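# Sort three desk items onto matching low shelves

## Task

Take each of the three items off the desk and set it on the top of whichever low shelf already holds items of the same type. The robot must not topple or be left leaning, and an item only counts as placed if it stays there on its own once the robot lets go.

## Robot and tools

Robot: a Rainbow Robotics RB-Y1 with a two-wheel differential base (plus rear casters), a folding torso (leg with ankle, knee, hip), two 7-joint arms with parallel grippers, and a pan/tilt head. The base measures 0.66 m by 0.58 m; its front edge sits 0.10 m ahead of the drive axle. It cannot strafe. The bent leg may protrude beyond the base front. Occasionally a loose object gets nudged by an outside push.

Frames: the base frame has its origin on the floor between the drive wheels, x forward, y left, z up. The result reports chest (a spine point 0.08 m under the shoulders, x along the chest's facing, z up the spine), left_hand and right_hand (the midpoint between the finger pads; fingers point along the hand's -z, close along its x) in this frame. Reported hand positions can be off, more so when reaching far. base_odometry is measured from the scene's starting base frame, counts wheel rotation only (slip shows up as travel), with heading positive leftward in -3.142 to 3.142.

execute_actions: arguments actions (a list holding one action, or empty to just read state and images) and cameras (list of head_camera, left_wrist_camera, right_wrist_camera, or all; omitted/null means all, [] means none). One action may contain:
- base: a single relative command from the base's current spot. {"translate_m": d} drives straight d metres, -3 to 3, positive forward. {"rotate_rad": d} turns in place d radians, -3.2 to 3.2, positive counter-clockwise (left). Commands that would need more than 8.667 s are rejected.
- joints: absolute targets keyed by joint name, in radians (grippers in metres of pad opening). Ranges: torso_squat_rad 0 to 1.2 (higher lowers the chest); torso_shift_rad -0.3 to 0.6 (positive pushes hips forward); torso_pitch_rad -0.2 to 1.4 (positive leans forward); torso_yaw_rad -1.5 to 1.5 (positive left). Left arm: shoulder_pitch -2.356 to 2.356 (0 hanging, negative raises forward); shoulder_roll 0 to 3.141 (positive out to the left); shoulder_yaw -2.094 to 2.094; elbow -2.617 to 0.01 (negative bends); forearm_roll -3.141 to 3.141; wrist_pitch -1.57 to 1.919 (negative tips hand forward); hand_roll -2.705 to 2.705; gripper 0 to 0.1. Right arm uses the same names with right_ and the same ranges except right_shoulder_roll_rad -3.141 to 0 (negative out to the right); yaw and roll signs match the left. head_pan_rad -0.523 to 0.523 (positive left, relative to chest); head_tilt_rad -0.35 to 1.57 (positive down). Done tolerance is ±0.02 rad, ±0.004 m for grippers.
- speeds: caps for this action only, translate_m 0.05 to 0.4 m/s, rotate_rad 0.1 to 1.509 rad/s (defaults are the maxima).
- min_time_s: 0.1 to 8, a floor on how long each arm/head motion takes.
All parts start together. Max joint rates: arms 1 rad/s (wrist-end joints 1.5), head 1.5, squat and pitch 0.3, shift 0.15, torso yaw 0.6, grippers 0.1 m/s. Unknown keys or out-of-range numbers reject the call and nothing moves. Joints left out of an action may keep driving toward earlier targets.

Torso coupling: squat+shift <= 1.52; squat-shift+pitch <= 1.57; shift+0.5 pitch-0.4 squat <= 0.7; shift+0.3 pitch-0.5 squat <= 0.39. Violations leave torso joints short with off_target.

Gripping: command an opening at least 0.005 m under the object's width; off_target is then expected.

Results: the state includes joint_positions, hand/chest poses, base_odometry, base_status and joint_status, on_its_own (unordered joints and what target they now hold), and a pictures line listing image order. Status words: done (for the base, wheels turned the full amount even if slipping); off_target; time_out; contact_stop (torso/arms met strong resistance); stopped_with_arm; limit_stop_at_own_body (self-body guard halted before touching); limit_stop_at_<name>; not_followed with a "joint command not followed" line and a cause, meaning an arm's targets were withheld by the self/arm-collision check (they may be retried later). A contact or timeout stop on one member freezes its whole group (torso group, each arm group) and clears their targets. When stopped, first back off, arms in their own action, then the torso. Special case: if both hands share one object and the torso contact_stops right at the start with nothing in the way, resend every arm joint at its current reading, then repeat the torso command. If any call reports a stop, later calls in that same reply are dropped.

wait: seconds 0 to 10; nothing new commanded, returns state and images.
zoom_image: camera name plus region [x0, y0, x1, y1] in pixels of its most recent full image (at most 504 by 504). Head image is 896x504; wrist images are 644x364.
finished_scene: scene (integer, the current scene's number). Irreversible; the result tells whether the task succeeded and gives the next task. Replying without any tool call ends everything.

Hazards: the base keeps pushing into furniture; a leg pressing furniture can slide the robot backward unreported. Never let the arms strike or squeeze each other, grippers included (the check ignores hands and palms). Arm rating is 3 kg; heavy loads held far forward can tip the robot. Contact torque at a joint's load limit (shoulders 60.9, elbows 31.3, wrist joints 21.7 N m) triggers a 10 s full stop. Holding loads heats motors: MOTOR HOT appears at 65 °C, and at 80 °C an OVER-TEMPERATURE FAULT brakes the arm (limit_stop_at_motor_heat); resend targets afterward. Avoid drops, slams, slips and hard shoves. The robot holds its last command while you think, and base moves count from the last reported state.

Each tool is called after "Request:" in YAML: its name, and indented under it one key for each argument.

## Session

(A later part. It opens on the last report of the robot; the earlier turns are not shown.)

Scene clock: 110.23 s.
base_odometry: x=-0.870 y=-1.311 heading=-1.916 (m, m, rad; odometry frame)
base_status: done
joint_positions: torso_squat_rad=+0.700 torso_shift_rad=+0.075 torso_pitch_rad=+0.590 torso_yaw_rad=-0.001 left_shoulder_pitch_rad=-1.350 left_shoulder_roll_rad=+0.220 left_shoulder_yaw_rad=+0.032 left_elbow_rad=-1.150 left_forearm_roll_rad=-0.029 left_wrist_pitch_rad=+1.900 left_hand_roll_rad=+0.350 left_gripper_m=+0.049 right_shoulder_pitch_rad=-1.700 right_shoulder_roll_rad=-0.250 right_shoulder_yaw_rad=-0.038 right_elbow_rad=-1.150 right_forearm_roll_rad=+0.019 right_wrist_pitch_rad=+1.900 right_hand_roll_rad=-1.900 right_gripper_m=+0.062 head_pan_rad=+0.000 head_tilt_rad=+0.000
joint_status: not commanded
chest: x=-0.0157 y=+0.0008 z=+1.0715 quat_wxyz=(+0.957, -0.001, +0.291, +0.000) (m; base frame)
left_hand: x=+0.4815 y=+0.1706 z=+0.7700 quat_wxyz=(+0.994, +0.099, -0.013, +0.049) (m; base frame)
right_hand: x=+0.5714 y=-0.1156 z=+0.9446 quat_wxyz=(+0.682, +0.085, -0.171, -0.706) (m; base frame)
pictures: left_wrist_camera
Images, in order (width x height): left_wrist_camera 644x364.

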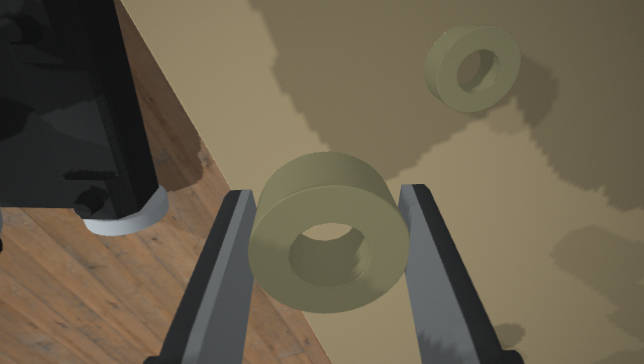

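Near the edge; a bit more.

Request:
execute_actions:
  actions:
    - {"base":{"translate_m":0.1},"joints":{"torso_squat_rad":0.93}}
  cameras: []

Request:
execute_actions:
  actions:
    - {"joints":{"left_gripper_m":0.1}}
  cameras: ["left_wrist_camera"]

Scene clock: 114.13 s.
base_odometry: x=-0.904 y=-1.405 heading=-1.916 (m, m, rad; odometry frame)
base_status: done
joint_positions: torso_squat_rad=+0.930 torso_shift_rad=+0.075 torso_pitch_rad=+0.589 torso_yaw_rad=-0.001 left_shoulder_pitch_rad=-1.352 left_shoulder_roll_rad=+0.220 left_shoulder_yaw_rad=+0.032 left_elbow_rad=-1.151 left_forearm_roll_rad=-0.029 left_wrist_pitch_rad=+1.900 left_hand_roll_rad=+0.350 left_gripper_m=+0.049 right_shoulder_pitch_rad=-1.700 right_shoulder_roll_rad=-0.250 right_shoulder_yaw_rad=-0.038 right_elbow_rad=-1.150 right_forearm_roll_rad=+0.019 right_wrist_pitch_rad=+1.900 right_hand_roll_rad=-1.900 right_gripper_m=+0.062 head_pan_rad=+0.000 head_tilt_rad=+0.000
joint_status: all done
chest: x=-0.0248 y=+0.0007 z=+0.9550 quat_wxyz=(+0.957, -0.001, +0.290, +0.000) (m; base frame)
left_hand: x=+0.4734 y=+0.1700 z=+0.6551 quat_wxyz=(+0.994, +0.098, -0.015, +0.049) (m; base frame)
right_hand: x=+0.5624 y=-0.1158 z=+0.8286 quat_wxyz=(+0.682, +0.085, -0.171, -0.706) (m; base frame)
pictures: none
No camera images: the call's "cameras" was empty. Leave "cameras" out to get every camera's image.

Scene clock: 115.40 s.
base_odometry: x=-0.904 y=-1.405 heading=-1.916 (m, m, rad; odometry frame)
base_status: not commanded
joint_positions: torso_squat_rad=+0.930 torso_shift_rad=+0.075 torso_pitch_rad=+0.590 torso_yaw_rad=-0.001 left_shoulder_pitch_rad=-1.350 left_shoulder_roll_rad=+0.220 left_shoulder_yaw_rad=+0.032 left_elbow_rad=-1.150 left_forearm_roll_rad=-0.029 left_wrist_pitch_rad=+1.900 left_hand_roll_rad=+0.350 left_gripper_m=+0.099 right_shoulder_pitch_rad=-1.700 right_shoulder_roll_rad=-0.250 right_shoulder_yaw_rad=-0.038 right_elbow_rad=-1.150 right_forearm_roll_rad=+0.019 right_wrist_pitch_rad=+1.900 right_hand_roll_rad=-1.900 right_gripper_m=+0.062 head_pan_rad=+0.000 head_tilt_rad=+0.000
joint_status: all done
chest: x=-0.0245 y=+0.0007 z=+0.9549 quat_wxyz=(+0.957, -0.001, +0.291, +0.000) (m; base frame)
left_hand: x=+0.4728 y=+0.1704 z=+0.6537 quat_wxyz=(+0.994, +0.099, -0.014, +0.049) (m; base frame)
right_hand: x=+0.5626 y=-0.1157 z=+0.8281 quat_wxyz=(+0.682, +0.085, -0.171, -0.706) (m; base frame)
pictures: left_wrist_camera
Images, in order (width x height): left_wrist_camera 644x364.

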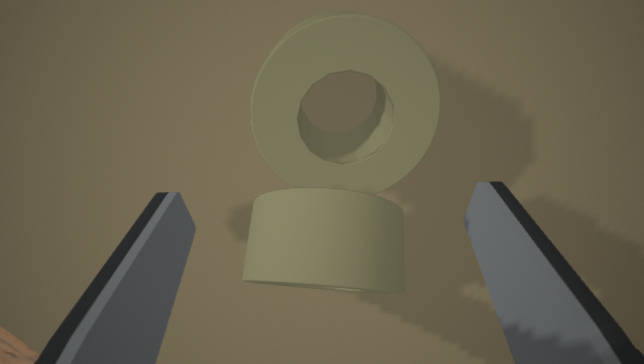

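Request:
execute_actions:
  actions:
    - {"base":{"translate_m":-0.8},"joints":{"torso_squat_rad":0.4}}
  cameras: []

Request:
execute_actions:
  actions:
    - {"base":{"rotate_rad":-1.18}}
  cameras: ["head_camera"]

Scene clock: 122.77 s.
base_odometry: x=-0.634 y=-0.653 heading=-1.915 (m, m, rad; odometry frame)
base_status: done
joint_positions: torso_squat_rad=+0.400 torso_shift_rad=+0.075 torso_pitch_rad=+0.590 torso_yaw_rad=-0.001 left_shoulder_pitch_rad=-1.350 left_shoulder_roll_rad=+0.220 left_shoulder_yaw_rad=+0.032 left_elbow_rad=-1.150 left_forearm_roll_rad=-0.029 left_wrist_pitch_rad=+1.900 left_hand_roll_rad=+0.350 left_gripper_m=+0.099 right_shoulder_pitch_rad=-1.700 right_shoulder_roll_rad=-0.250 right_shoulder_yaw_rad=-0.038 right_elbow_rad=-1.150 right_forearm_roll_rad=+0.019 right_wrist_pitch_rad=+1.900 right_hand_roll_rad=-1.900 right_gripper_m=+0.062 head_pan_rad=+0.000 head_tilt_rad=+0.000
joint_status: all done
chest: x=-0.0075 y=+0.0009 z=+1.1805 quat_wxyz=(+0.957, -0.001, +0.291, +0.000) (m; base frame)
left_hand: x=+0.4897 y=+0.1706 z=+0.8791 quat_wxyz=(+0.994, +0.099, -0.013, +0.049) (m; base frame)
right_hand: x=+0.5796 y=-0.1156 z=+1.0537 quat_wxyz=(+0.682, +0.085, -0.171, -0.706) (m; base frame)
pictures: none
No camera images: the call's "cameras" was empty. Leave "cameras" out to get every camera's image.

Scene clock: 126.17 s.
base_odometry: x=-0.634 y=-0.652 heading=-3.094 (m, m, rad; odometry frame)
base_status: done
joint_positions: torso_squat_rad=+0.400 torso_shift_rad=+0.075 torso_pitch_rad=+0.590 torso_yaw_rad=-0.001 left_shoulder_pitch_rad=-1.350 left_shoulder_roll_rad=+0.220 left_shoulder_yaw_rad=+0.032 left_elbow_rad=-1.150 left_forearm_roll_rad=-0.029 left_wrist_pitch_rad=+1.900 left_hand_roll_rad=+0.350 left_gripper_m=+0.099 right_shoulder_pitch_rad=-1.700 right_shoulder_roll_rad=-0.250 right_shoulder_yaw_rad=-0.038 right_elbow_rad=-1.150 right_forearm_roll_rad=+0.019 right_wrist_pitch_rad=+1.900 right_hand_roll_rad=-1.900 right_gripper_m=+0.062 head_pan_rad=+0.000 head_tilt_rad=+0.000
joint_status: not commanded
chest: x=-0.0075 y=+0.0009 z=+1.1805 quat_wxyz=(+0.957, -0.001, +0.291, +0.000) (m; base frame)
left_hand: x=+0.4897 y=+0.1706 z=+0.8791 quat_wxyz=(+0.994, +0.099, -0.013, +0.049) (m; base frame)
right_hand: x=+0.5796 y=-0.1156 z=+1.0537 quat_wxyz=(+0.682, +0.085, -0.171, -0.706) (m; base frame)
pictures: head_camera
Images, in order (width x height): head_camera 896x504.

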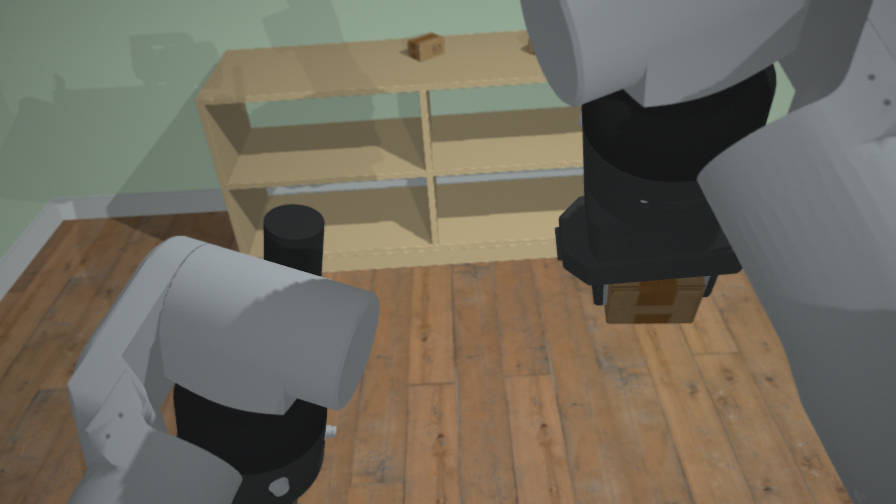

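Request:
execute_actions:
  actions:
    - {"base":{"translate_m":1.2},"joints":{"torso_squat_rad":0.7,"right_shoulder_pitch_rad":-1.35,"right_hand_roll_rad":-0.35,"left_shoulder_pitch_rad":-1.7}}
  cameras: ["right_wrist_camera"]

Scene clock: 132.67 s.
base_odometry: x=-1.832 y=-0.709 heading=-3.094 (m, m, rad; odometry frame)
base_status: done
joint_positions: torso_squat_rad=+0.700 torso_shift_rad=+0.075 torso_pitch_rad=+0.590 torso_yaw_rad=-0.001 left_shoulder_pitch_rad=-1.700 left_shoulder_roll_rad=+0.220 left_shoulder_yaw_rad=+0.032 left_elbow_rad=-1.150 left_forearm_roll_rad=-0.029 left_wrist_pitch_rad=+1.900 left_hand_roll_rad=+0.350 left_gripper_m=+0.099 right_shoulder_pitch_rad=-1.350 right_shoulder_roll_rad=-0.250 right_shoulder_yaw_rad=-0.038 right_elbow_rad=-1.150 right_forearm_roll_rad=+0.019 right_wrist_pitch_rad=+1.900 right_hand_roll_rad=-0.350 right_gripper_m=+0.062 head_pan_rad=+0.000 head_tilt_rad=+0.000
joint_status: all done
chest: x=-0.0157 y=+0.0008 z=+1.0715 quat_wxyz=(+0.957, -0.001, +0.291, +0.000) (m; base frame)
left_hand: x=+0.5669 y=+0.1021 z=+0.9404 quat_wxyz=(+0.982, +0.055, -0.179, +0.016) (m; base frame)
right_hand: x=+0.4856 y=-0.1849 z=+0.7740 quat_wxyz=(+0.993, -0.104, -0.016, -0.060) (m; base frame)
pictures: right_wrist_camera
Images, in order (width x height): right_wrist_camera 644x364.

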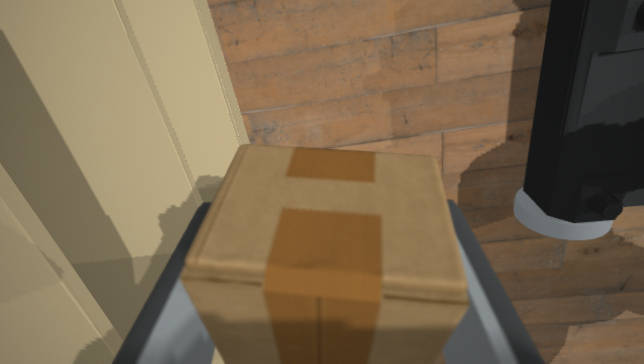

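Request:
execute_actions:
  actions:
    - {"base":{"translate_m":0.3}}
  cameras: ["right_wrist_camera"]

Scene clock: 136.23 s.
base_odometry: x=-2.132 y=-0.724 heading=-3.094 (m, m, rad; odometry frame)
base_status: done
joint_positions: torso_squat_rad=+0.700 torso_shift_rad=+0.075 torso_pitch_rad=+0.590 torso_yaw_rad=-0.001 left_shoulder_pitch_rad=-1.700 left_shoulder_roll_rad=+0.220 left_shoulder_yaw_rad=+0.032 left_elbow_rad=-1.150 left_forearm_roll_rad=-0.029 left_wrist_pitch_rad=+1.900 left_hand_roll_rad=+0.350 left_gripper_m=+0.099 right_shoulder_pitch_rad=-1.350 right_shoulder_roll_rad=-0.250 right_shoulder_yaw_rad=-0.038 right_elbow_rad=-1.150 right_forearm_roll_rad=+0.019 right_wrist_pitch_rad=+1.900 right_hand_roll_rad=-0.350 right_gripper_m=+0.062 head_pan_rad=+0.000 head_tilt_rad=+0.000
joint_status: not commanded
chest: x=-0.0157 y=+0.0008 z=+1.0715 quat_wxyz=(+0.957, -0.001, +0.291, +0.000) (m; base frame)
left_hand: x=+0.5669 y=+0.1021 z=+0.9403 quat_wxyz=(+0.982, +0.055, -0.179, +0.016) (m; base frame)
right_hand: x=+0.4857 y=-0.1849 z=+0.7740 quat_wxyz=(+0.993, -0.104, -0.016, -0.060) (m; base frame)
pictures: right_wrist_camera
Images, in order (width x height): right_wrist_camera 644x364.

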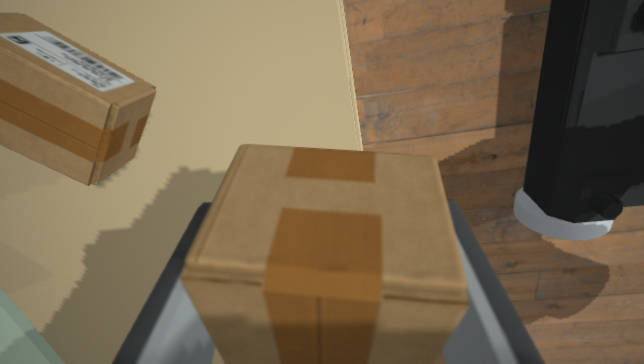

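Request:
execute_actions:
  actions:
    - {"base":{"translate_m":0.1},"joints":{"torso_squat_rad":0.95}}
  cameras: []

Request:
execute_actions:
  actions:
    - {"joints":{"right_gripper_m":0.1}}
  cameras: []

Request:
execute_actions:
  actions:
    - {"base":{"translate_m":-0.7},"joints":{"torso_squat_rad":0.45,"left_shoulder_pitch_rad":-1.35}}
  cameras: ["head_camera"]

Scene clock: 140.47 s.
base_odometry: x=-2.232 y=-0.728 heading=-3.094 (m, m, rad; odometry frame)
base_status: done
joint_positions: torso_squat_rad=+0.950 torso_shift_rad=+0.074 torso_pitch_rad=+0.588 torso_yaw_rad=-0.001 left_shoulder_pitch_rad=-1.700 left_shoulder_roll_rad=+0.220 left_shoulder_yaw_rad=+0.032 left_elbow_rad=-1.150 left_forearm_roll_rad=-0.029 left_wrist_pitch_rad=+1.900 left_hand_roll_rad=+0.350 left_gripper_m=+0.099 right_shoulder_pitch_rad=-1.354 right_shoulder_roll_rad=-0.252 right_shoulder_yaw_rad=-0.038 right_elbow_rad=-1.152 right_forearm_roll_rad=+0.020 right_wrist_pitch_rad=+1.900 right_hand_roll_rad=-0.350 right_gripper_m=+0.061 head_pan_rad=+0.000 head_tilt_rad=+0.000
joint_status: all done
chest: x=-0.0261 y=+0.0008 z=+0.9439 quat_wxyz=(+0.957, -0.001, +0.290, +0.000) (m; base frame)
left_hand: x=+0.5568 y=+0.1020 z=+0.8138 quat_wxyz=(+0.982, +0.055, -0.180, +0.016) (m; base frame)
right_hand: x=+0.4779 y=-0.1848 z=+0.6502 quat_wxyz=(+0.993, -0.104, -0.020, -0.060) (m; base frame)
pictures: none
No camera images: the call's "cameras" was empty. Leave "cameras" out to get every camera's image.

Scene clock: 141.87 s.
base_odometry: x=-2.232 y=-0.728 heading=-3.094 (m, m, rad; odometry frame)
base_status: not commanded
joint_positions: torso_squat_rad=+0.950 torso_shift_rad=+0.075 torso_pitch_rad=+0.590 torso_yaw_rad=-0.001 left_shoulder_pitch_rad=-1.700 left_shoulder_roll_rad=+0.220 left_shoulder_yaw_rad=+0.032 left_elbow_rad=-1.150 left_forearm_roll_rad=-0.029 left_wrist_pitch_rad=+1.900 left_hand_roll_rad=+0.350 left_gripper_m=+0.099 right_shoulder_pitch_rad=-1.351 right_shoulder_roll_rad=-0.250 right_shoulder_yaw_rad=-0.038 right_elbow_rad=-1.150 right_forearm_roll_rad=+0.019 right_wrist_pitch_rad=+1.900 right_hand_roll_rad=-0.350 right_gripper_m=+0.100 head_pan_rad=+0.000 head_tilt_rad=+0.000
joint_status: all done
chest: x=-0.0254 y=+0.0008 z=+0.9437 quat_wxyz=(+0.957, -0.001, +0.291, +0.000) (m; base frame)
left_hand: x=+0.5572 y=+0.1020 z=+0.8126 quat_wxyz=(+0.982, +0.055, -0.179, +0.016) (m; base frame)
right_hand: x=+0.4764 y=-0.1850 z=+0.6469 quat_wxyz=(+0.993, -0.104, -0.017, -0.060) (m; base frame)
pictures: none
No camera images: the call's "cameras" was empty. Leave "cameras" out to get every camera's image.

Scene clock: 145.20 s.
base_odometry: x=-1.533 y=-0.695 heading=-3.093 (m, m, rad; odometry frame)
base_status: done
joint_positions: torso_squat_rad=+0.450 torso_shift_rad=+0.075 torso_pitch_rad=+0.590 torso_yaw_rad=-0.001 left_shoulder_pitch_rad=-1.350 left_shoulder_roll_rad=+0.220 left_shoulder_yaw_rad=+0.032 left_elbow_rad=-1.150 left_forearm_roll_rad=-0.029 left_wrist_pitch_rad=+1.900 left_hand_roll_rad=+0.350 left_gripper_m=+0.099 right_shoulder_pitch_rad=-1.350 right_shoulder_roll_rad=-0.250 right_shoulder_yaw_rad=-0.038 right_elbow_rad=-1.150 right_forearm_roll_rad=+0.019 right_wrist_pitch_rad=+1.900 right_hand_roll_rad=-0.350 right_gripper_m=+0.100 head_pan_rad=+0.000 head_tilt_rad=+0.000
joint_status: all done
chest: x=-0.0086 y=+0.0009 z=+1.1662 quat_wxyz=(+0.957, -0.001, +0.291, +0.000) (m; base frame)
left_hand: x=+0.4885 y=+0.1706 z=+0.8647 quat_wxyz=(+0.994, +0.099, -0.013, +0.049) (m; base frame)
right_hand: x=+0.4929 y=-0.1848 z=+0.8690 quat_wxyz=(+0.993, -0.104, -0.016, -0.060) (m; base frame)
pictures: head_camera
Images, in order (width x height): head_camera 896x504.

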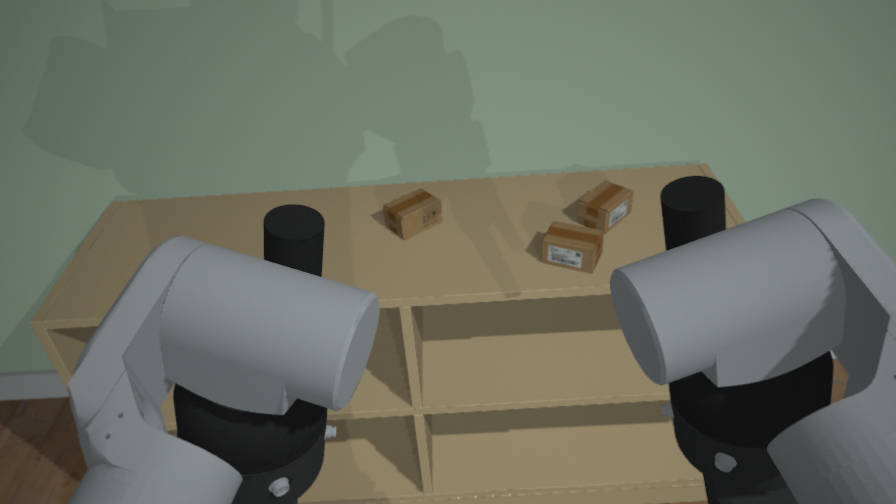

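Request:
execute_actions:
  actions:
    - {"base":{"rotate_rad":-2.665}}
  cameras: []

Request:
execute_actions:
  actions:
    - {"base":{"translate_m":3.0}}
  cameras: []

Request:
execute_actions:
  actions:
    - {"base":{"rotate_rad":-0.47}}
  cameras: ["head_camera"]

Scene clock: 153.20 s.
base_odometry: x=-1.533 y=-0.695 heading=+0.526 (m, m, rad; odometry frame)
base_status: done
joint_positions: torso_squat_rad=+0.450 torso_shift_rad=+0.075 torso_pitch_rad=+0.590 torso_yaw_rad=-0.001 left_shoulder_pitch_rad=-1.350 left_shoulder_roll_rad=+0.220 left_shoulder_yaw_rad=+0.032 left_elbow_rad=-1.150 left_forearm_roll_rad=-0.029 left_wrist_pitch_rad=+1.900 left_hand_roll_rad=+0.350 left_gripper_m=+0.099 right_shoulder_pitch_rad=-1.350 right_shoulder_roll_rad=-0.250 right_shoulder_yaw_rad=-0.038 right_elbow_rad=-1.150 right_forearm_roll_rad=+0.019 right_wrist_pitch_rad=+1.900 right_hand_roll_rad=-0.350 right_gripper_m=+0.100 head_pan_rad=+0.000 head_tilt_rad=+0.000
joint_status: not commanded
chest: x=-0.0086 y=+0.0009 z=+1.1662 quat_wxyz=(+0.957, -0.001, +0.291, +0.000) (m; base frame)
left_hand: x=+0.4885 y=+0.1706 z=+0.8647 quat_wxyz=(+0.994, +0.099, -0.013, +0.049) (m; base frame)
right_hand: x=+0.4929 y=-0.1848 z=+0.8689 quat_wxyz=(+0.993, -0.104, -0.016, -0.060) (m; base frame)
pictures: none
No camera images: the call's "cameras" was empty. Leave "cameras" out to get every camera's image.

Scene clock: 162.07 s.
base_odometry: x=+1.061 y=+0.812 heading=+0.526 (m, m, rad; odometry frame)
base_status: done
joint_positions: torso_squat_rad=+0.450 torso_shift_rad=+0.075 torso_pitch_rad=+0.590 torso_yaw_rad=-0.001 left_shoulder_pitch_rad=-1.350 left_shoulder_roll_rad=+0.220 left_shoulder_yaw_rad=+0.032 left_elbow_rad=-1.150 left_forearm_roll_rad=-0.029 left_wrist_pitch_rad=+1.900 left_hand_roll_rad=+0.350 left_gripper_m=+0.099 right_shoulder_pitch_rad=-1.350 right_shoulder_roll_rad=-0.250 right_shoulder_yaw_rad=-0.038 right_elbow_rad=-1.150 right_forearm_roll_rad=+0.019 right_wrist_pitch_rad=+1.900 right_hand_roll_rad=-0.350 right_gripper_m=+0.100 head_pan_rad=+0.000 head_tilt_rad=+0.000
joint_status: not commanded
chest: x=-0.0086 y=+0.0009 z=+1.1662 quat_wxyz=(+0.957, -0.001, +0.291, +0.000) (m; base frame)
left_hand: x=+0.4886 y=+0.1706 z=+0.8646 quat_wxyz=(+0.994, +0.099, -0.013, +0.049) (m; base frame)
right_hand: x=+0.4929 y=-0.1848 z=+0.8689 quat_wxyz=(+0.993, -0.104, -0.016, -0.060) (m; base frame)
pictures: none
No camera images: the call's "cameras" was empty. Leave "cameras" out to get every camera's image.

Scene clock: 164.33 s.
base_odometry: x=+1.061 y=+0.812 heading=+0.057 (m, m, rad; odometry frame)
base_status: done
joint_positions: torso_squat_rad=+0.450 torso_shift_rad=+0.075 torso_pitch_rad=+0.590 torso_yaw_rad=-0.001 left_shoulder_pitch_rad=-1.350 left_shoulder_roll_rad=+0.220 left_shoulder_yaw_rad=+0.032 left_elbow_rad=-1.150 left_forearm_roll_rad=-0.029 left_wrist_pitch_rad=+1.900 left_hand_roll_rad=+0.350 left_gripper_m=+0.099 right_shoulder_pitch_rad=-1.350 right_shoulder_roll_rad=-0.250 right_shoulder_yaw_rad=-0.038 right_elbow_rad=-1.150 right_forearm_roll_rad=+0.019 right_wrist_pitch_rad=+1.900 right_hand_roll_rad=-0.350 right_gripper_m=+0.100 head_pan_rad=+0.000 head_tilt_rad=+0.000
joint_status: not commanded
chest: x=-0.0086 y=+0.0009 z=+1.1662 quat_wxyz=(+0.957, -0.001, +0.291, +0.000) (m; base frame)
left_hand: x=+0.4886 y=+0.1706 z=+0.8646 quat_wxyz=(+0.994, +0.099, -0.013, +0.049) (m; base frame)
right_hand: x=+0.4929 y=-0.1848 z=+0.8689 quat_wxyz=(+0.993, -0.104, -0.016, -0.060) (m; base frame)
pictures: head_camera
Images, in order (width x height): head_camera 896x504.

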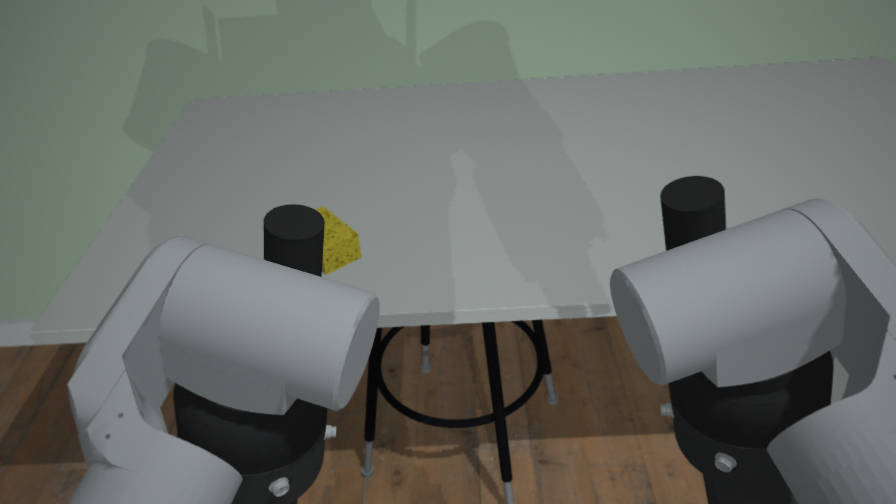

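Request:
execute_actions:
  actions:
    - {"base":{"translate_m":0.45},"joints":{"right_shoulder_pitch_rad":-1.7}}
  cameras: ["left_wrist_camera"]

Scene clock: 168.50 s.
base_odometry: x=+1.510 y=+0.838 heading=+0.057 (m, m, rad; odometry frame)
base_status: done
joint_positions: torso_squat_rad=+0.450 torso_shift_rad=+0.075 torso_pitch_rad=+0.590 torso_yaw_rad=-0.001 left_shoulder_pitch_rad=-1.350 left_shoulder_roll_rad=+0.220 left_shoulder_yaw_rad=+0.032 left_elbow_rad=-1.150 left_forearm_roll_rad=-0.029 left_wrist_pitch_rad=+1.900 left_hand_roll_rad=+0.350 left_gripper_m=+0.099 right_shoulder_pitch_rad=-1.700 right_shoulder_roll_rad=-0.250 right_shoulder_yaw_rad=-0.038 right_elbow_rad=-1.150 right_forearm_roll_rad=+0.019 right_wrist_pitch_rad=+1.900 right_hand_roll_rad=-0.350 right_gripper_m=+0.100 head_pan_rad=+0.000 head_tilt_rad=+0.000
joint_status: all done
chest: x=-0.0086 y=+0.0009 z=+1.1662 quat_wxyz=(+0.957, -0.001, +0.291, +0.000) (m; base frame)
left_hand: x=+0.4885 y=+0.1706 z=+0.8646 quat_wxyz=(+0.994, +0.099, -0.013, +0.049) (m; base frame)
right_hand: x=+0.5785 y=-0.1155 z=+1.0395 quat_wxyz=(+0.981, -0.059, -0.181, -0.027) (m; base frame)
pictures: left_wrist_camera
Images, in order (width x height): left_wrist_camera 644x364.

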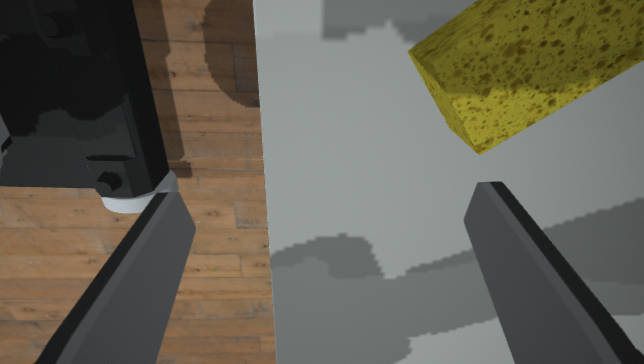

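Request:
execute_actions:
  actions:
    - {"base":{"translate_m":0.17},"joints":{"left_hand_roll_rad":-0.7,"left_shoulder_roll_rad":0.33}}
  cameras: ["left_wrist_camera"]

Scene clock: 173.13 s.
base_odometry: x=+1.680 y=+0.847 heading=+0.057 (m, m, rad; odometry frame)
base_status: done
joint_positions: torso_squat_rad=+0.450 torso_shift_rad=+0.075 torso_pitch_rad=+0.590 torso_yaw_rad=-0.001 left_shoulder_pitch_rad=-1.350 left_shoulder_roll_rad=+0.330 left_shoulder_yaw_rad=+0.032 left_elbow_rad=-1.150 left_forearm_roll_rad=-0.029 left_wrist_pitch_rad=+1.900 left_hand_roll_rad=-0.700 left_gripper_m=+0.099 right_shoulder_pitch_rad=-1.700 right_shoulder_roll_rad=-0.250 right_shoulder_yaw_rad=-0.038 right_elbow_rad=-1.150 right_forearm_roll_rad=+0.019 right_wrist_pitch_rad=+1.900 right_hand_roll_rad=-0.350 right_gripper_m=+0.100 head_pan_rad=+0.000 head_tilt_rad=+0.000
joint_status: all done
chest: x=-0.0086 y=+0.0009 z=+1.1661 quat_wxyz=(+0.957, -0.001, +0.291, +0.000) (m; base frame)
left_hand: x=+0.5032 y=+0.2305 z=+0.8798 quat_wxyz=(+0.897, +0.132, +0.042, -0.421) (m; base frame)
right_hand: x=+0.5785 y=-0.1155 z=+1.0394 quat_wxyz=(+0.981, -0.059, -0.181, -0.027) (m; base frame)
pictures: left_wrist_camera
Images, in order (width x height): left_wrist_camera 644x364.

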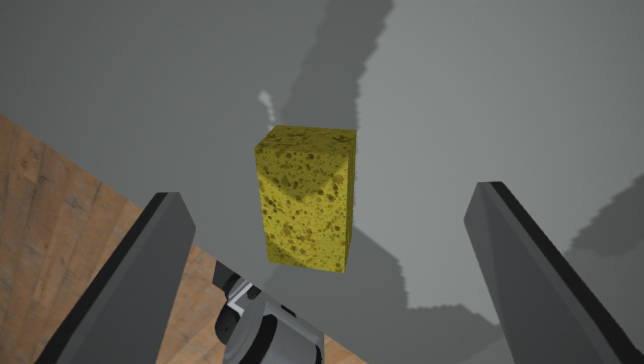

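Nicely aligned. Lower and grasp.

Request:
execute_actions:
  actions:
    - {"joints":{"torso_squat_rad":0.75}}
  cameras: []

Request:
execute_actions:
  actions:
    - {"joints":{"left_gripper_m":0.02}}
  cameras: []

Scene clock: 177.43 s.
base_odometry: x=+1.680 y=+0.847 heading=+0.057 (m, m, rad; odometry frame)
base_status: not commanded
joint_positions: torso_squat_rad=+0.750 torso_shift_rad=+0.075 torso_pitch_rad=+0.590 torso_yaw_rad=-0.001 left_shoulder_pitch_rad=-1.351 left_shoulder_roll_rad=+0.330 left_shoulder_yaw_rad=+0.032 left_elbow_rad=-1.151 left_forearm_roll_rad=-0.029 left_wrist_pitch_rad=+1.900 left_hand_roll_rad=-0.700 left_gripper_m=+0.099 right_shoulder_pitch_rad=-1.700 right_shoulder_roll_rad=-0.250 right_shoulder_yaw_rad=-0.038 right_elbow_rad=-1.150 right_forearm_roll_rad=+0.019 right_wrist_pitch_rad=+1.900 right_hand_roll_rad=-0.350 right_gripper_m=+0.100 head_pan_rad=+0.000 head_tilt_rad=+0.000
joint_status: all done
chest: x=-0.0177 y=+0.0008 z=+1.0484 quat_wxyz=(+0.957, -0.001, +0.291, +0.000) (m; base frame)
left_hand: x=+0.4947 y=+0.2303 z=+0.7630 quat_wxyz=(+0.897, +0.133, +0.041, -0.421) (m; base frame)
right_hand: x=+0.5695 y=-0.1156 z=+0.9220 quat_wxyz=(+0.981, -0.059, -0.182, -0.027) (m; base frame)
pictures: none
No camera images: the call's "cameras" was empty. Leave "cameras" out to get every camera's image.

Scene clock: 178.70 s.
base_odometry: x=+1.680 y=+0.847 heading=+0.057 (m, m, rad; odometry frame)
base_status: not commanded
joint_positions: torso_squat_rad=+0.750 torso_shift_rad=+0.075 torso_pitch_rad=+0.590 torso_yaw_rad=-0.001 left_shoulder_pitch_rad=-1.350 left_shoulder_roll_rad=+0.330 left_shoulder_yaw_rad=+0.032 left_elbow_rad=-1.150 left_forearm_roll_rad=-0.029 left_wrist_pitch_rad=+1.900 left_hand_roll_rad=-0.700 left_gripper_m=+0.020 right_shoulder_pitch_rad=-1.700 right_shoulder_roll_rad=-0.250 right_shoulder_yaw_rad=-0.038 right_elbow_rad=-1.150 right_forearm_roll_rad=+0.019 right_wrist_pitch_rad=+1.900 right_hand_roll_rad=-0.350 right_gripper_m=+0.100 head_pan_rad=+0.000 head_tilt_rad=+0.000
joint_status: all done
chest: x=-0.0176 y=+0.0008 z=+1.0484 quat_wxyz=(+0.957, -0.001, +0.291, +0.000) (m; base frame)
left_hand: x=+0.4945 y=+0.2304 z=+0.7626 quat_wxyz=(+0.897, +0.133, +0.042, -0.421) (m; base frame)
right_hand: x=+0.5696 y=-0.1156 z=+0.9218 quat_wxyz=(+0.981, -0.059, -0.182, -0.027) (m; base frame)
pictures: none
No camera images: the call's "cameras" was empty. Leave "cameras" out to get every camera's image.

Request:
execute_actions:
  actions:
    - {"joints":{"left_gripper_m":0.1,"torso_squat_rad":0.62}}
  cameras: []

Request:
execute_actions:
  actions:
    - {"base":{"translate_m":-0.04},"joints":{"left_shoulder_roll_rad":0.29}}
  cameras: ["left_wrist_camera"]

Scene clock: 182.43 s.
base_odometry: x=+1.680 y=+0.847 heading=+0.057 (m, m, rad; odometry frame)
base_status: not commanded
joint_positions: torso_squat_rad=+0.620 torso_shift_rad=+0.075 torso_pitch_rad=+0.590 torso_yaw_rad=-0.001 left_shoulder_pitch_rad=-1.350 left_shoulder_roll_rad=+0.330 left_shoulder_yaw_rad=+0.032 left_elbow_rad=-1.150 left_forearm_roll_rad=-0.029 left_wrist_pitch_rad=+1.900 left_hand_roll_rad=-0.700 left_gripper_m=+0.099 right_shoulder_pitch_rad=-1.700 right_shoulder_roll_rad=-0.250 right_shoulder_yaw_rad=-0.038 right_elbow_rad=-1.150 right_forearm_roll_rad=+0.019 right_wrist_pitch_rad=+1.900 right_hand_roll_rad=-0.350 right_gripper_m=+0.100 head_pan_rad=+0.000 head_tilt_rad=+0.000
joint_status: all done
chest: x=-0.0132 y=+0.0008 z=+1.1057 quat_wxyz=(+0.957, -0.001, +0.291, +0.000) (m; base frame)
left_hand: x=+0.4987 y=+0.2305 z=+0.8197 quat_wxyz=(+0.897, +0.133, +0.042, -0.421) (m; base frame)
right_hand: x=+0.5740 y=-0.1155 z=+0.9790 quat_wxyz=(+0.981, -0.059, -0.181, -0.027) (m; base frame)
pictures: none
No camera images: the call's "cameras" was empty. Leave "cameras" out to get every camera's image.

Scene clock: 183.63 s.
base_odometry: x=+1.640 y=+0.845 heading=+0.057 (m, m, rad; odometry frame)
base_status: done
joint_positions: torso_squat_rad=+0.620 torso_shift_rad=+0.075 torso_pitch_rad=+0.590 torso_yaw_rad=-0.001 left_shoulder_pitch_rad=-1.350 left_shoulder_roll_rad=+0.290 left_shoulder_yaw_rad=+0.032 left_elbow_rad=-1.150 left_forearm_roll_rad=-0.029 left_wrist_pitch_rad=+1.900 left_hand_roll_rad=-0.700 left_gripper_m=+0.099 right_shoulder_pitch_rad=-1.700 right_shoulder_roll_rad=-0.250 right_shoulder_yaw_rad=-0.038 right_elbow_rad=-1.150 right_forearm_roll_rad=+0.019 right_wrist_pitch_rad=+1.900 right_hand_roll_rad=-0.350 right_gripper_m=+0.100 head_pan_rad=+0.000 head_tilt_rad=+0.000
joint_status: all done
chest: x=-0.0132 y=+0.0008 z=+1.1057 quat_wxyz=(+0.957, -0.001, +0.291, +0.000) (m; base frame)
left_hand: x=+0.4939 y=+0.2087 z=+0.8135 quat_wxyz=(+0.893, +0.118, +0.041, -0.433) (m; base frame)
right_hand: x=+0.5740 y=-0.1156 z=+0.9791 quat_wxyz=(+0.981, -0.059, -0.181, -0.027) (m; base frame)
pictures: left_wrist_camera
Images, in order (width x height): left_wrist_camera 644x364.

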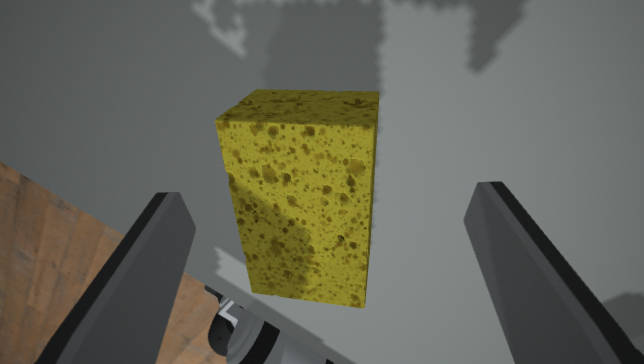

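Request:
execute_actions:
  actions:
    - {"joints":{"torso_squat_rad":0.74}}
  cameras: []

Request:
execute_actions:
  actions:
    - {"joints":{"left_gripper_m":0.02}}
  cameras: []

Scene clock: 186.60 s.
base_odometry: x=+1.640 y=+0.845 heading=+0.057 (m, m, rad; odometry frame)
base_status: not commanded
joint_positions: torso_squat_rad=+0.740 torso_shift_rad=+0.075 torso_pitch_rad=+0.589 torso_yaw_rad=-0.001 left_shoulder_pitch_rad=-1.351 left_shoulder_roll_rad=+0.290 left_shoulder_yaw_rad=+0.032 left_elbow_rad=-1.151 left_forearm_roll_rad=-0.029 left_wrist_pitch_rad=+1.900 left_hand_roll_rad=-0.700 left_gripper_m=+0.099 right_shoulder_pitch_rad=-1.700 right_shoulder_roll_rad=-0.250 right_shoulder_yaw_rad=-0.038 right_elbow_rad=-1.150 right_forearm_roll_rad=+0.019 right_wrist_pitch_rad=+1.900 right_hand_roll_rad=-0.350 right_gripper_m=+0.100 head_pan_rad=+0.000 head_tilt_rad=+0.000
joint_status: all done
chest: x=-0.0174 y=+0.0008 z=+1.0532 quat_wxyz=(+0.957, -0.001, +0.290, +0.000) (m; base frame)
left_hand: x=+0.4905 y=+0.2085 z=+0.7621 quat_wxyz=(+0.893, +0.118, +0.039, -0.433) (m; base frame)
right_hand: x=+0.5698 y=-0.1156 z=+0.9269 quat_wxyz=(+0.981, -0.059, -0.182, -0.027) (m; base frame)
pictures: none
No camera images: the call's "cameras" was empty. Leave "cameras" out to get every camera's image.

Scene clock: 187.87 s.
base_odometry: x=+1.640 y=+0.845 heading=+0.057 (m, m, rad; odometry frame)
base_status: not commanded
joint_positions: torso_squat_rad=+0.740 torso_shift_rad=+0.075 torso_pitch_rad=+0.590 torso_yaw_rad=-0.001 left_shoulder_pitch_rad=-1.350 left_shoulder_roll_rad=+0.290 left_shoulder_yaw_rad=+0.032 left_elbow_rad=-1.150 left_forearm_roll_rad=-0.029 left_wrist_pitch_rad=+1.900 left_hand_roll_rad=-0.700 left_gripper_m=+0.062 right_shoulder_pitch_rad=-1.700 right_shoulder_roll_rad=-0.250 right_shoulder_yaw_rad=-0.038 right_elbow_rad=-1.150 right_forearm_roll_rad=+0.019 right_wrist_pitch_rad=+1.900 right_hand_roll_rad=-0.350 right_gripper_m=+0.100 head_pan_rad=+0.000 head_tilt_rad=+0.000
joint_status: left_gripper_m off_target (ended at +0.062, target +0.020)
chest: x=-0.0172 y=+0.0008 z=+1.0531 quat_wxyz=(+0.957, -0.001, +0.291, +0.000) (m; base frame)
left_hand: x=+0.4901 y=+0.2087 z=+0.7612 quat_wxyz=(+0.893, +0.118, +0.040, -0.433) (m; base frame)
right_hand: x=+0.5699 y=-0.1156 z=+0.9266 quat_wxyz=(+0.981, -0.059, -0.182, -0.027) (m; base frame)
pictures: none
No camera images: the call's "cameras" was empty. Leave "cameras" out to get every camera's image.

Request:
execute_actions:
  actions:
    - {"base":{"translate_m":-0.5},"joints":{"torso_squat_rad":0.4,"left_hand_roll_rad":0.35,"left_shoulder_roll_rad":0.22}}
  cameras: []

Request:
execute_actions:
  actions:
    - {"base":{"rotate_rad":3.08}}
  cameras: []

Request:
execute_actions:
  actions:
    - {"base":{"translate_m":2.2}}
  cameras: []

Request:
execute_actions:
  actions:
    - {"base":{"rotate_rad":-1.52}}
  cameras: ["head_camera"]

Scene clock: 194.17 s.
base_odometry: x=+1.141 y=+0.817 heading=+0.058 (m, m, rad; odometry frame)
base_status: done
joint_positions: torso_squat_rad=+0.400 torso_shift_rad=+0.075 torso_pitch_rad=+0.590 torso_yaw_rad=-0.001 left_shoulder_pitch_rad=-1.350 left_shoulder_roll_rad=+0.220 left_shoulder_yaw_rad=+0.032 left_elbow_rad=-1.150 left_forearm_roll_rad=-0.029 left_wrist_pitch_rad=+1.900 left_hand_roll_rad=+0.350 left_gripper_m=+0.062 right_shoulder_pitch_rad=-1.700 right_shoulder_roll_rad=-0.250 right_shoulder_yaw_rad=-0.038 right_elbow_rad=-1.150 right_forearm_roll_rad=+0.019 right_wrist_pitch_rad=+1.900 right_hand_roll_rad=-0.350 right_gripper_m=+0.100 head_pan_rad=+0.000 head_tilt_rad=+0.000
joint_status: all done
chest: x=-0.0076 y=+0.0009 z=+1.1806 quat_wxyz=(+0.957, -0.001, +0.291, +0.000) (m; base frame)
left_hand: x=+0.4897 y=+0.1707 z=+0.8792 quat_wxyz=(+0.994, +0.099, -0.013, +0.049) (m; base frame)
right_hand: x=+0.5796 y=-0.1155 z=+1.0539 quat_wxyz=(+0.981, -0.059, -0.181, -0.027) (m; base frame)
pictures: none
No camera images: the call's "cameras" was empty. Leave "cameras" out to get every camera's image.

Scene clock: 199.47 s.
base_odometry: x=+1.141 y=+0.816 heading=+3.137 (m, m, rad; odometry frame)
base_status: done
joint_positions: torso_squat_rad=+0.400 torso_shift_rad=+0.075 torso_pitch_rad=+0.590 torso_yaw_rad=-0.001 left_shoulder_pitch_rad=-1.350 left_shoulder_roll_rad=+0.220 left_shoulder_yaw_rad=+0.032 left_elbow_rad=-1.150 left_forearm_roll_rad=-0.029 left_wrist_pitch_rad=+1.900 left_hand_roll_rad=+0.350 left_gripper_m=+0.062 right_shoulder_pitch_rad=-1.700 right_shoulder_roll_rad=-0.250 right_shoulder_yaw_rad=-0.038 right_elbow_rad=-1.150 right_forearm_roll_rad=+0.019 right_wrist_pitch_rad=+1.900 right_hand_roll_rad=-0.350 right_gripper_m=+0.100 head_pan_rad=+0.000 head_tilt_rad=+0.000
joint_status: not commanded
chest: x=-0.0075 y=+0.0009 z=+1.1805 quat_wxyz=(+0.957, -0.001, +0.291, +0.000) (m; base frame)
left_hand: x=+0.4897 y=+0.1707 z=+0.8792 quat_wxyz=(+0.994, +0.099, -0.013, +0.049) (m; base frame)
right_hand: x=+0.5796 y=-0.1155 z=+1.0539 quat_wxyz=(+0.981, -0.059, -0.181, -0.027) (m; base frame)
pictures: none
No camera images: the call's "cameras" was empty. Leave "cameras" out to get every camera's image.

Scene clock: 206.33 s.
base_odometry: x=-1.059 y=+0.826 heading=+3.137 (m, m, rad; odometry frame)
base_status: done
joint_positions: torso_squat_rad=+0.400 torso_shift_rad=+0.075 torso_pitch_rad=+0.590 torso_yaw_rad=-0.001 left_shoulder_pitch_rad=-1.350 left_shoulder_roll_rad=+0.220 left_shoulder_yaw_rad=+0.032 left_elbow_rad=-1.150 left_forearm_roll_rad=-0.029 left_wrist_pitch_rad=+1.900 left_hand_roll_rad=+0.350 left_gripper_m=+0.062 right_shoulder_pitch_rad=-1.700 right_shoulder_roll_rad=-0.250 right_shoulder_yaw_rad=-0.038 right_elbow_rad=-1.150 right_forearm_roll_rad=+0.019 right_wrist_pitch_rad=+1.900 right_hand_roll_rad=-0.350 right_gripper_m=+0.100 head_pan_rad=+0.000 head_tilt_rad=+0.000
joint_status: not commanded
chest: x=-0.0075 y=+0.0009 z=+1.1805 quat_wxyz=(+0.957, -0.001, +0.291, +0.000) (m; base frame)
left_hand: x=+0.4897 y=+0.1707 z=+0.8791 quat_wxyz=(+0.994, +0.099, -0.013, +0.049) (m; base frame)
right_hand: x=+0.5796 y=-0.1155 z=+1.0538 quat_wxyz=(+0.981, -0.059, -0.181, -0.027) (m; base frame)
pictures: none
No camera images: the call's "cameras" was empty. Leave "cameras" out to get every camera's image.

Scene clock: 210.17 s.
base_odometry: x=-1.059 y=+0.826 heading=+1.618 (m, m, rad; odometry frame)
base_status: done
joint_positions: torso_squat_rad=+0.400 torso_shift_rad=+0.075 torso_pitch_rad=+0.590 torso_yaw_rad=-0.001 left_shoulder_pitch_rad=-1.350 left_shoulder_roll_rad=+0.220 left_shoulder_yaw_rad=+0.032 left_elbow_rad=-1.150 left_forearm_roll_rad=-0.029 left_wrist_pitch_rad=+1.900 left_hand_roll_rad=+0.350 left_gripper_m=+0.062 right_shoulder_pitch_rad=-1.700 right_shoulder_roll_rad=-0.250 right_shoulder_yaw_rad=-0.038 right_elbow_rad=-1.150 right_forearm_roll_rad=+0.019 right_wrist_pitch_rad=+1.900 right_hand_roll_rad=-0.350 right_gripper_m=+0.100 head_pan_rad=+0.000 head_tilt_rad=+0.000
joint_status: not commanded
chest: x=-0.0075 y=+0.0009 z=+1.1805 quat_wxyz=(+0.957, -0.001, +0.291, +0.000) (m; base frame)
left_hand: x=+0.4897 y=+0.1706 z=+0.8791 quat_wxyz=(+0.994, +0.099, -0.013, +0.049) (m; base frame)
right_hand: x=+0.5796 y=-0.1155 z=+1.0538 quat_wxyz=(+0.981, -0.059, -0.181, -0.027) (m; base frame)
pictures: head_camera
Images, in order (width x height): head_camera 896x504.

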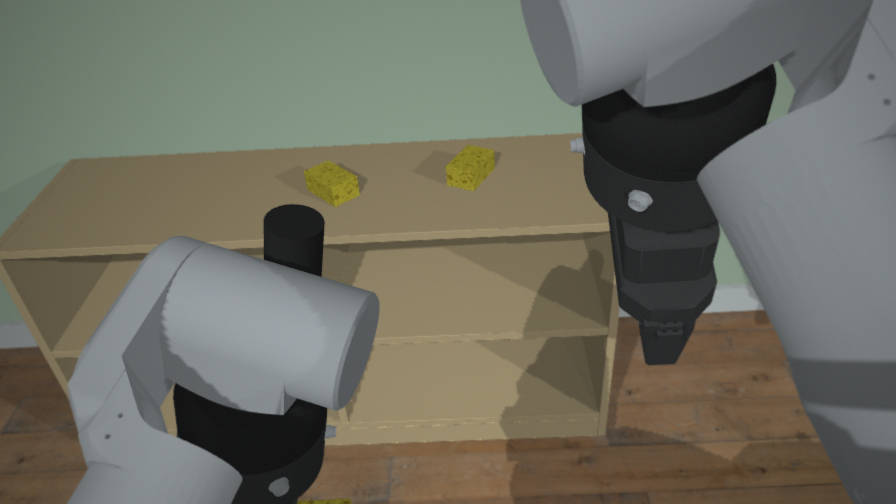

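Request:
execute_actions:
  actions:
    - {"base":{"translate_m":0.6},"joints":{"torso_squat_rad":0.7}}
  cameras: ["left_wrist_camera"]

Scene clock: 215.57 s.
base_odometry: x=-1.087 y=+1.425 heading=+1.618 (m, m, rad; odometry frame)
base_status: done
joint_positions: torso_squat_rad=+0.700 torso_shift_rad=+0.075 torso_pitch_rad=+0.590 torso_yaw_rad=-0.001 left_shoulder_pitch_rad=-1.350 left_shoulder_roll_rad=+0.220 left_shoulder_yaw_rad=+0.032 left_elbow_rad=-1.150 left_forearm_roll_rad=-0.029 left_wrist_pitch_rad=+1.900 left_hand_roll_rad=+0.350 left_gripper_m=+0.062 right_shoulder_pitch_rad=-1.700 right_shoulder_roll_rad=-0.250 right_shoulder_yaw_rad=-0.038 right_elbow_rad=-1.150 right_forearm_roll_rad=+0.019 right_wrist_pitch_rad=+1.900 right_hand_roll_rad=-0.350 right_gripper_m=+0.100 head_pan_rad=+0.000 head_tilt_rad=+0.000
joint_status: all done
chest: x=-0.0157 y=+0.0008 z=+1.0715 quat_wxyz=(+0.957, -0.001, +0.291, +0.000) (m; base frame)
left_hand: x=+0.4815 y=+0.1706 z=+0.7700 quat_wxyz=(+0.994, +0.099, -0.013, +0.049) (m; base frame)
right_hand: x=+0.5714 y=-0.1156 z=+0.9447 quat_wxyz=(+0.981, -0.059, -0.181, -0.027) (m; base frame)
pictures: left_wrist_camera
Images, in order (width x height): left_wrist_camera 644x364.

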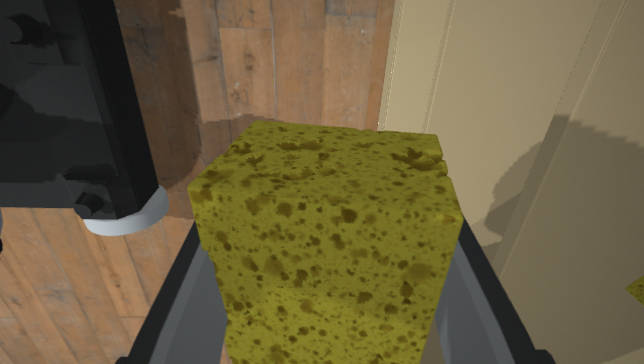

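Request:
execute_actions:
  actions:
    - {"base":{"translate_m":0.27}}
  cameras: []

Request:
execute_actions:
  actions:
    - {"joints":{"torso_squat_rad":0.92}}
  cameras: []

Request:
execute_actions:
  actions:
    - {"joints":{"left_gripper_m":0.1}}
  cameras: []

Request:
execute_actions:
  actions:
    - {"base":{"translate_m":-0.6},"joints":{"torso_squat_rad":0.6}}
  cameras: ["head_camera"]

Scene clock: 221.03 s.
base_odometry: x=-1.100 y=+1.695 heading=+1.618 (m, m, rad; odometry frame)
base_status: done
joint_positions: torso_squat_rad=+0.700 torso_shift_rad=+0.075 torso_pitch_rad=+0.590 torso_yaw_rad=-0.001 left_shoulder_pitch_rad=-1.350 left_shoulder_roll_rad=+0.220 left_shoulder_yaw_rad=+0.032 left_elbow_rad=-1.150 left_forearm_roll_rad=-0.029 left_wrist_pitch_rad=+1.900 left_hand_roll_rad=+0.350 left_gripper_m=+0.062 right_shoulder_pitch_rad=-1.700 right_shoulder_roll_rad=-0.250 right_shoulder_yaw_rad=-0.038 right_elbow_rad=-1.150 right_forearm_roll_rad=+0.019 right_wrist_pitch_rad=+1.900 right_hand_roll_rad=-0.350 right_gripper_m=+0.100 head_pan_rad=+0.000 head_tilt_rad=+0.000
joint_status: not commanded
chest: x=-0.0157 y=+0.0008 z=+1.0715 quat_wxyz=(+0.957, -0.001, +0.291, +0.000) (m; base frame)
left_hand: x=+0.4815 y=+0.1706 z=+0.7700 quat_wxyz=(+0.994, +0.099, -0.013, +0.049) (m; base frame)
right_hand: x=+0.5714 y=-0.1156 z=+0.9447 quat_wxyz=(+0.981, -0.059, -0.181, -0.027) (m; base frame)
pictures: none
No camera images: the call's "cameras" was empty. Leave "cameras" out to get every camera's image.

Scene clock: 222.63 s.
base_odometry: x=-1.100 y=+1.695 heading=+1.618 (m, m, rad; odometry frame)
base_status: not commanded
joint_positions: torso_squat_rad=+0.920 torso_shift_rad=+0.075 torso_pitch_rad=+0.590 torso_yaw_rad=-0.001 left_shoulder_pitch_rad=-1.350 left_shoulder_roll_rad=+0.220 left_shoulder_yaw_rad=+0.032 left_elbow_rad=-1.150 left_forearm_roll_rad=-0.029 left_wrist_pitch_rad=+1.900 left_hand_roll_rad=+0.350 left_gripper_m=+0.062 right_shoulder_pitch_rad=-1.700 right_shoulder_roll_rad=-0.250 right_shoulder_yaw_rad=-0.038 right_elbow_rad=-1.150 right_forearm_roll_rad=+0.019 right_wrist_pitch_rad=+1.900 right_hand_roll_rad=-0.350 right_gripper_m=+0.100 head_pan_rad=+0.000 head_tilt_rad=+0.000
joint_status: all done
chest: x=-0.0240 y=+0.0007 z=+0.9605 quat_wxyz=(+0.957, -0.001, +0.291, +0.000) (m; base frame)
left_hand: x=+0.4731 y=+0.1705 z=+0.6590 quat_wxyz=(+0.994, +0.099, -0.013, +0.049) (m; base frame)
right_hand: x=+0.5631 y=-0.1157 z=+0.8337 quat_wxyz=(+0.981, -0.059, -0.181, -0.027) (m; base frame)
pictures: none
No camera images: the call's "cameras" was empty. Leave "cameras" out to get every camera's image.

Scene clock: 223.90 s.
base_odometry: x=-1.100 y=+1.695 heading=+1.618 (m, m, rad; odometry frame)
base_status: not commanded
joint_positions: torso_squat_rad=+0.920 torso_shift_rad=+0.075 torso_pitch_rad=+0.590 torso_yaw_rad=-0.001 left_shoulder_pitch_rad=-1.350 left_shoulder_roll_rad=+0.220 left_shoulder_yaw_rad=+0.032 left_elbow_rad=-1.150 left_forearm_roll_rad=-0.029 left_wrist_pitch_rad=+1.900 left_hand_roll_rad=+0.350 left_gripper_m=+0.099 right_shoulder_pitch_rad=-1.700 right_shoulder_roll_rad=-0.250 right_shoulder_yaw_rad=-0.038 right_elbow_rad=-1.150 right_forearm_roll_rad=+0.019 right_wrist_pitch_rad=+1.900 right_hand_roll_rad=-0.350 right_gripper_m=+0.100 head_pan_rad=+0.000 head_tilt_rad=+0.000
joint_status: all done
chest: x=-0.0240 y=+0.0007 z=+0.9605 quat_wxyz=(+0.957, -0.001, +0.291, +0.000) (m; base frame)
left_hand: x=+0.4731 y=+0.1705 z=+0.6590 quat_wxyz=(+0.994, +0.099, -0.013, +0.049) (m; base frame)
right_hand: x=+0.5631 y=-0.1157 z=+0.8337 quat_wxyz=(+0.981, -0.059, -0.181, -0.027) (m; base frame)
pictures: none
No camera images: the call's "cameras" was empty. Leave "cameras" out to get every camera's image.

Scene clock: 226.97 s.
base_odometry: x=-1.071 y=+1.096 heading=+1.619 (m, m, rad; odometry frame)
base_status: done
joint_positions: torso_squat_rad=+0.600 torso_shift_rad=+0.075 torso_pitch_rad=+0.590 torso_yaw_rad=-0.001 left_shoulder_pitch_rad=-1.350 left_shoulder_roll_rad=+0.220 left_shoulder_yaw_rad=+0.032 left_elbow_rad=-1.150 left_forearm_roll_rad=-0.029 left_wrist_pitch_rad=+1.900 left_hand_roll_rad=+0.350 left_gripper_m=+0.099 right_shoulder_pitch_rad=-1.700 right_shoulder_roll_rad=-0.250 right_shoulder_yaw_rad=-0.038 right_elbow_rad=-1.150 right_forearm_roll_rad=+0.019 right_wrist_pitch_rad=+1.900 right_hand_roll_rad=-0.350 right_gripper_m=+0.100 head_pan_rad=+0.000 head_tilt_rad=+0.000
joint_status: all done
chest: x=-0.0126 y=+0.0008 z=+1.1137 quat_wxyz=(+0.957, -0.001, +0.291, +0.000) (m; base frame)
left_hand: x=+0.4846 y=+0.1706 z=+0.8123 quat_wxyz=(+0.994, +0.099, -0.013, +0.049) (m; base frame)
right_hand: x=+0.5746 y=-0.1156 z=+0.9870 quat_wxyz=(+0.981, -0.059, -0.181, -0.027) (m; base frame)
pictures: head_camera
Images, in order (width x height): head_camera 896x504.

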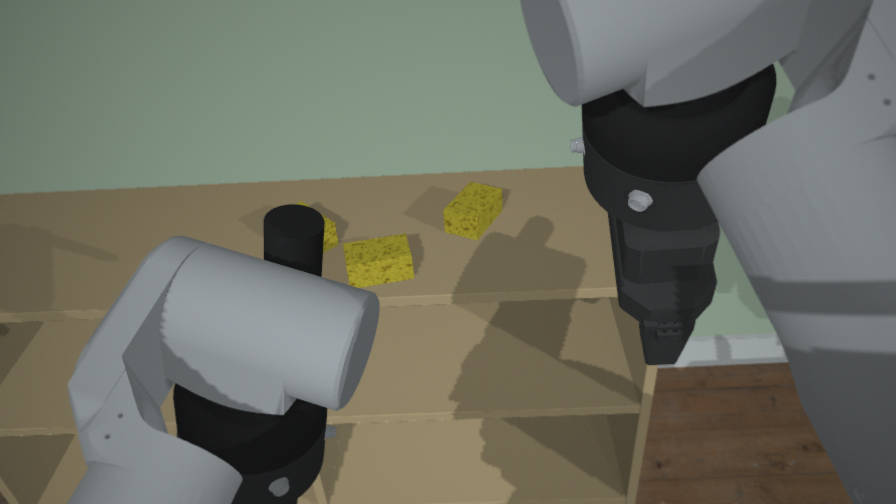

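Request:
finished_scene:
  scene: 2

The scene is finished: the task was done.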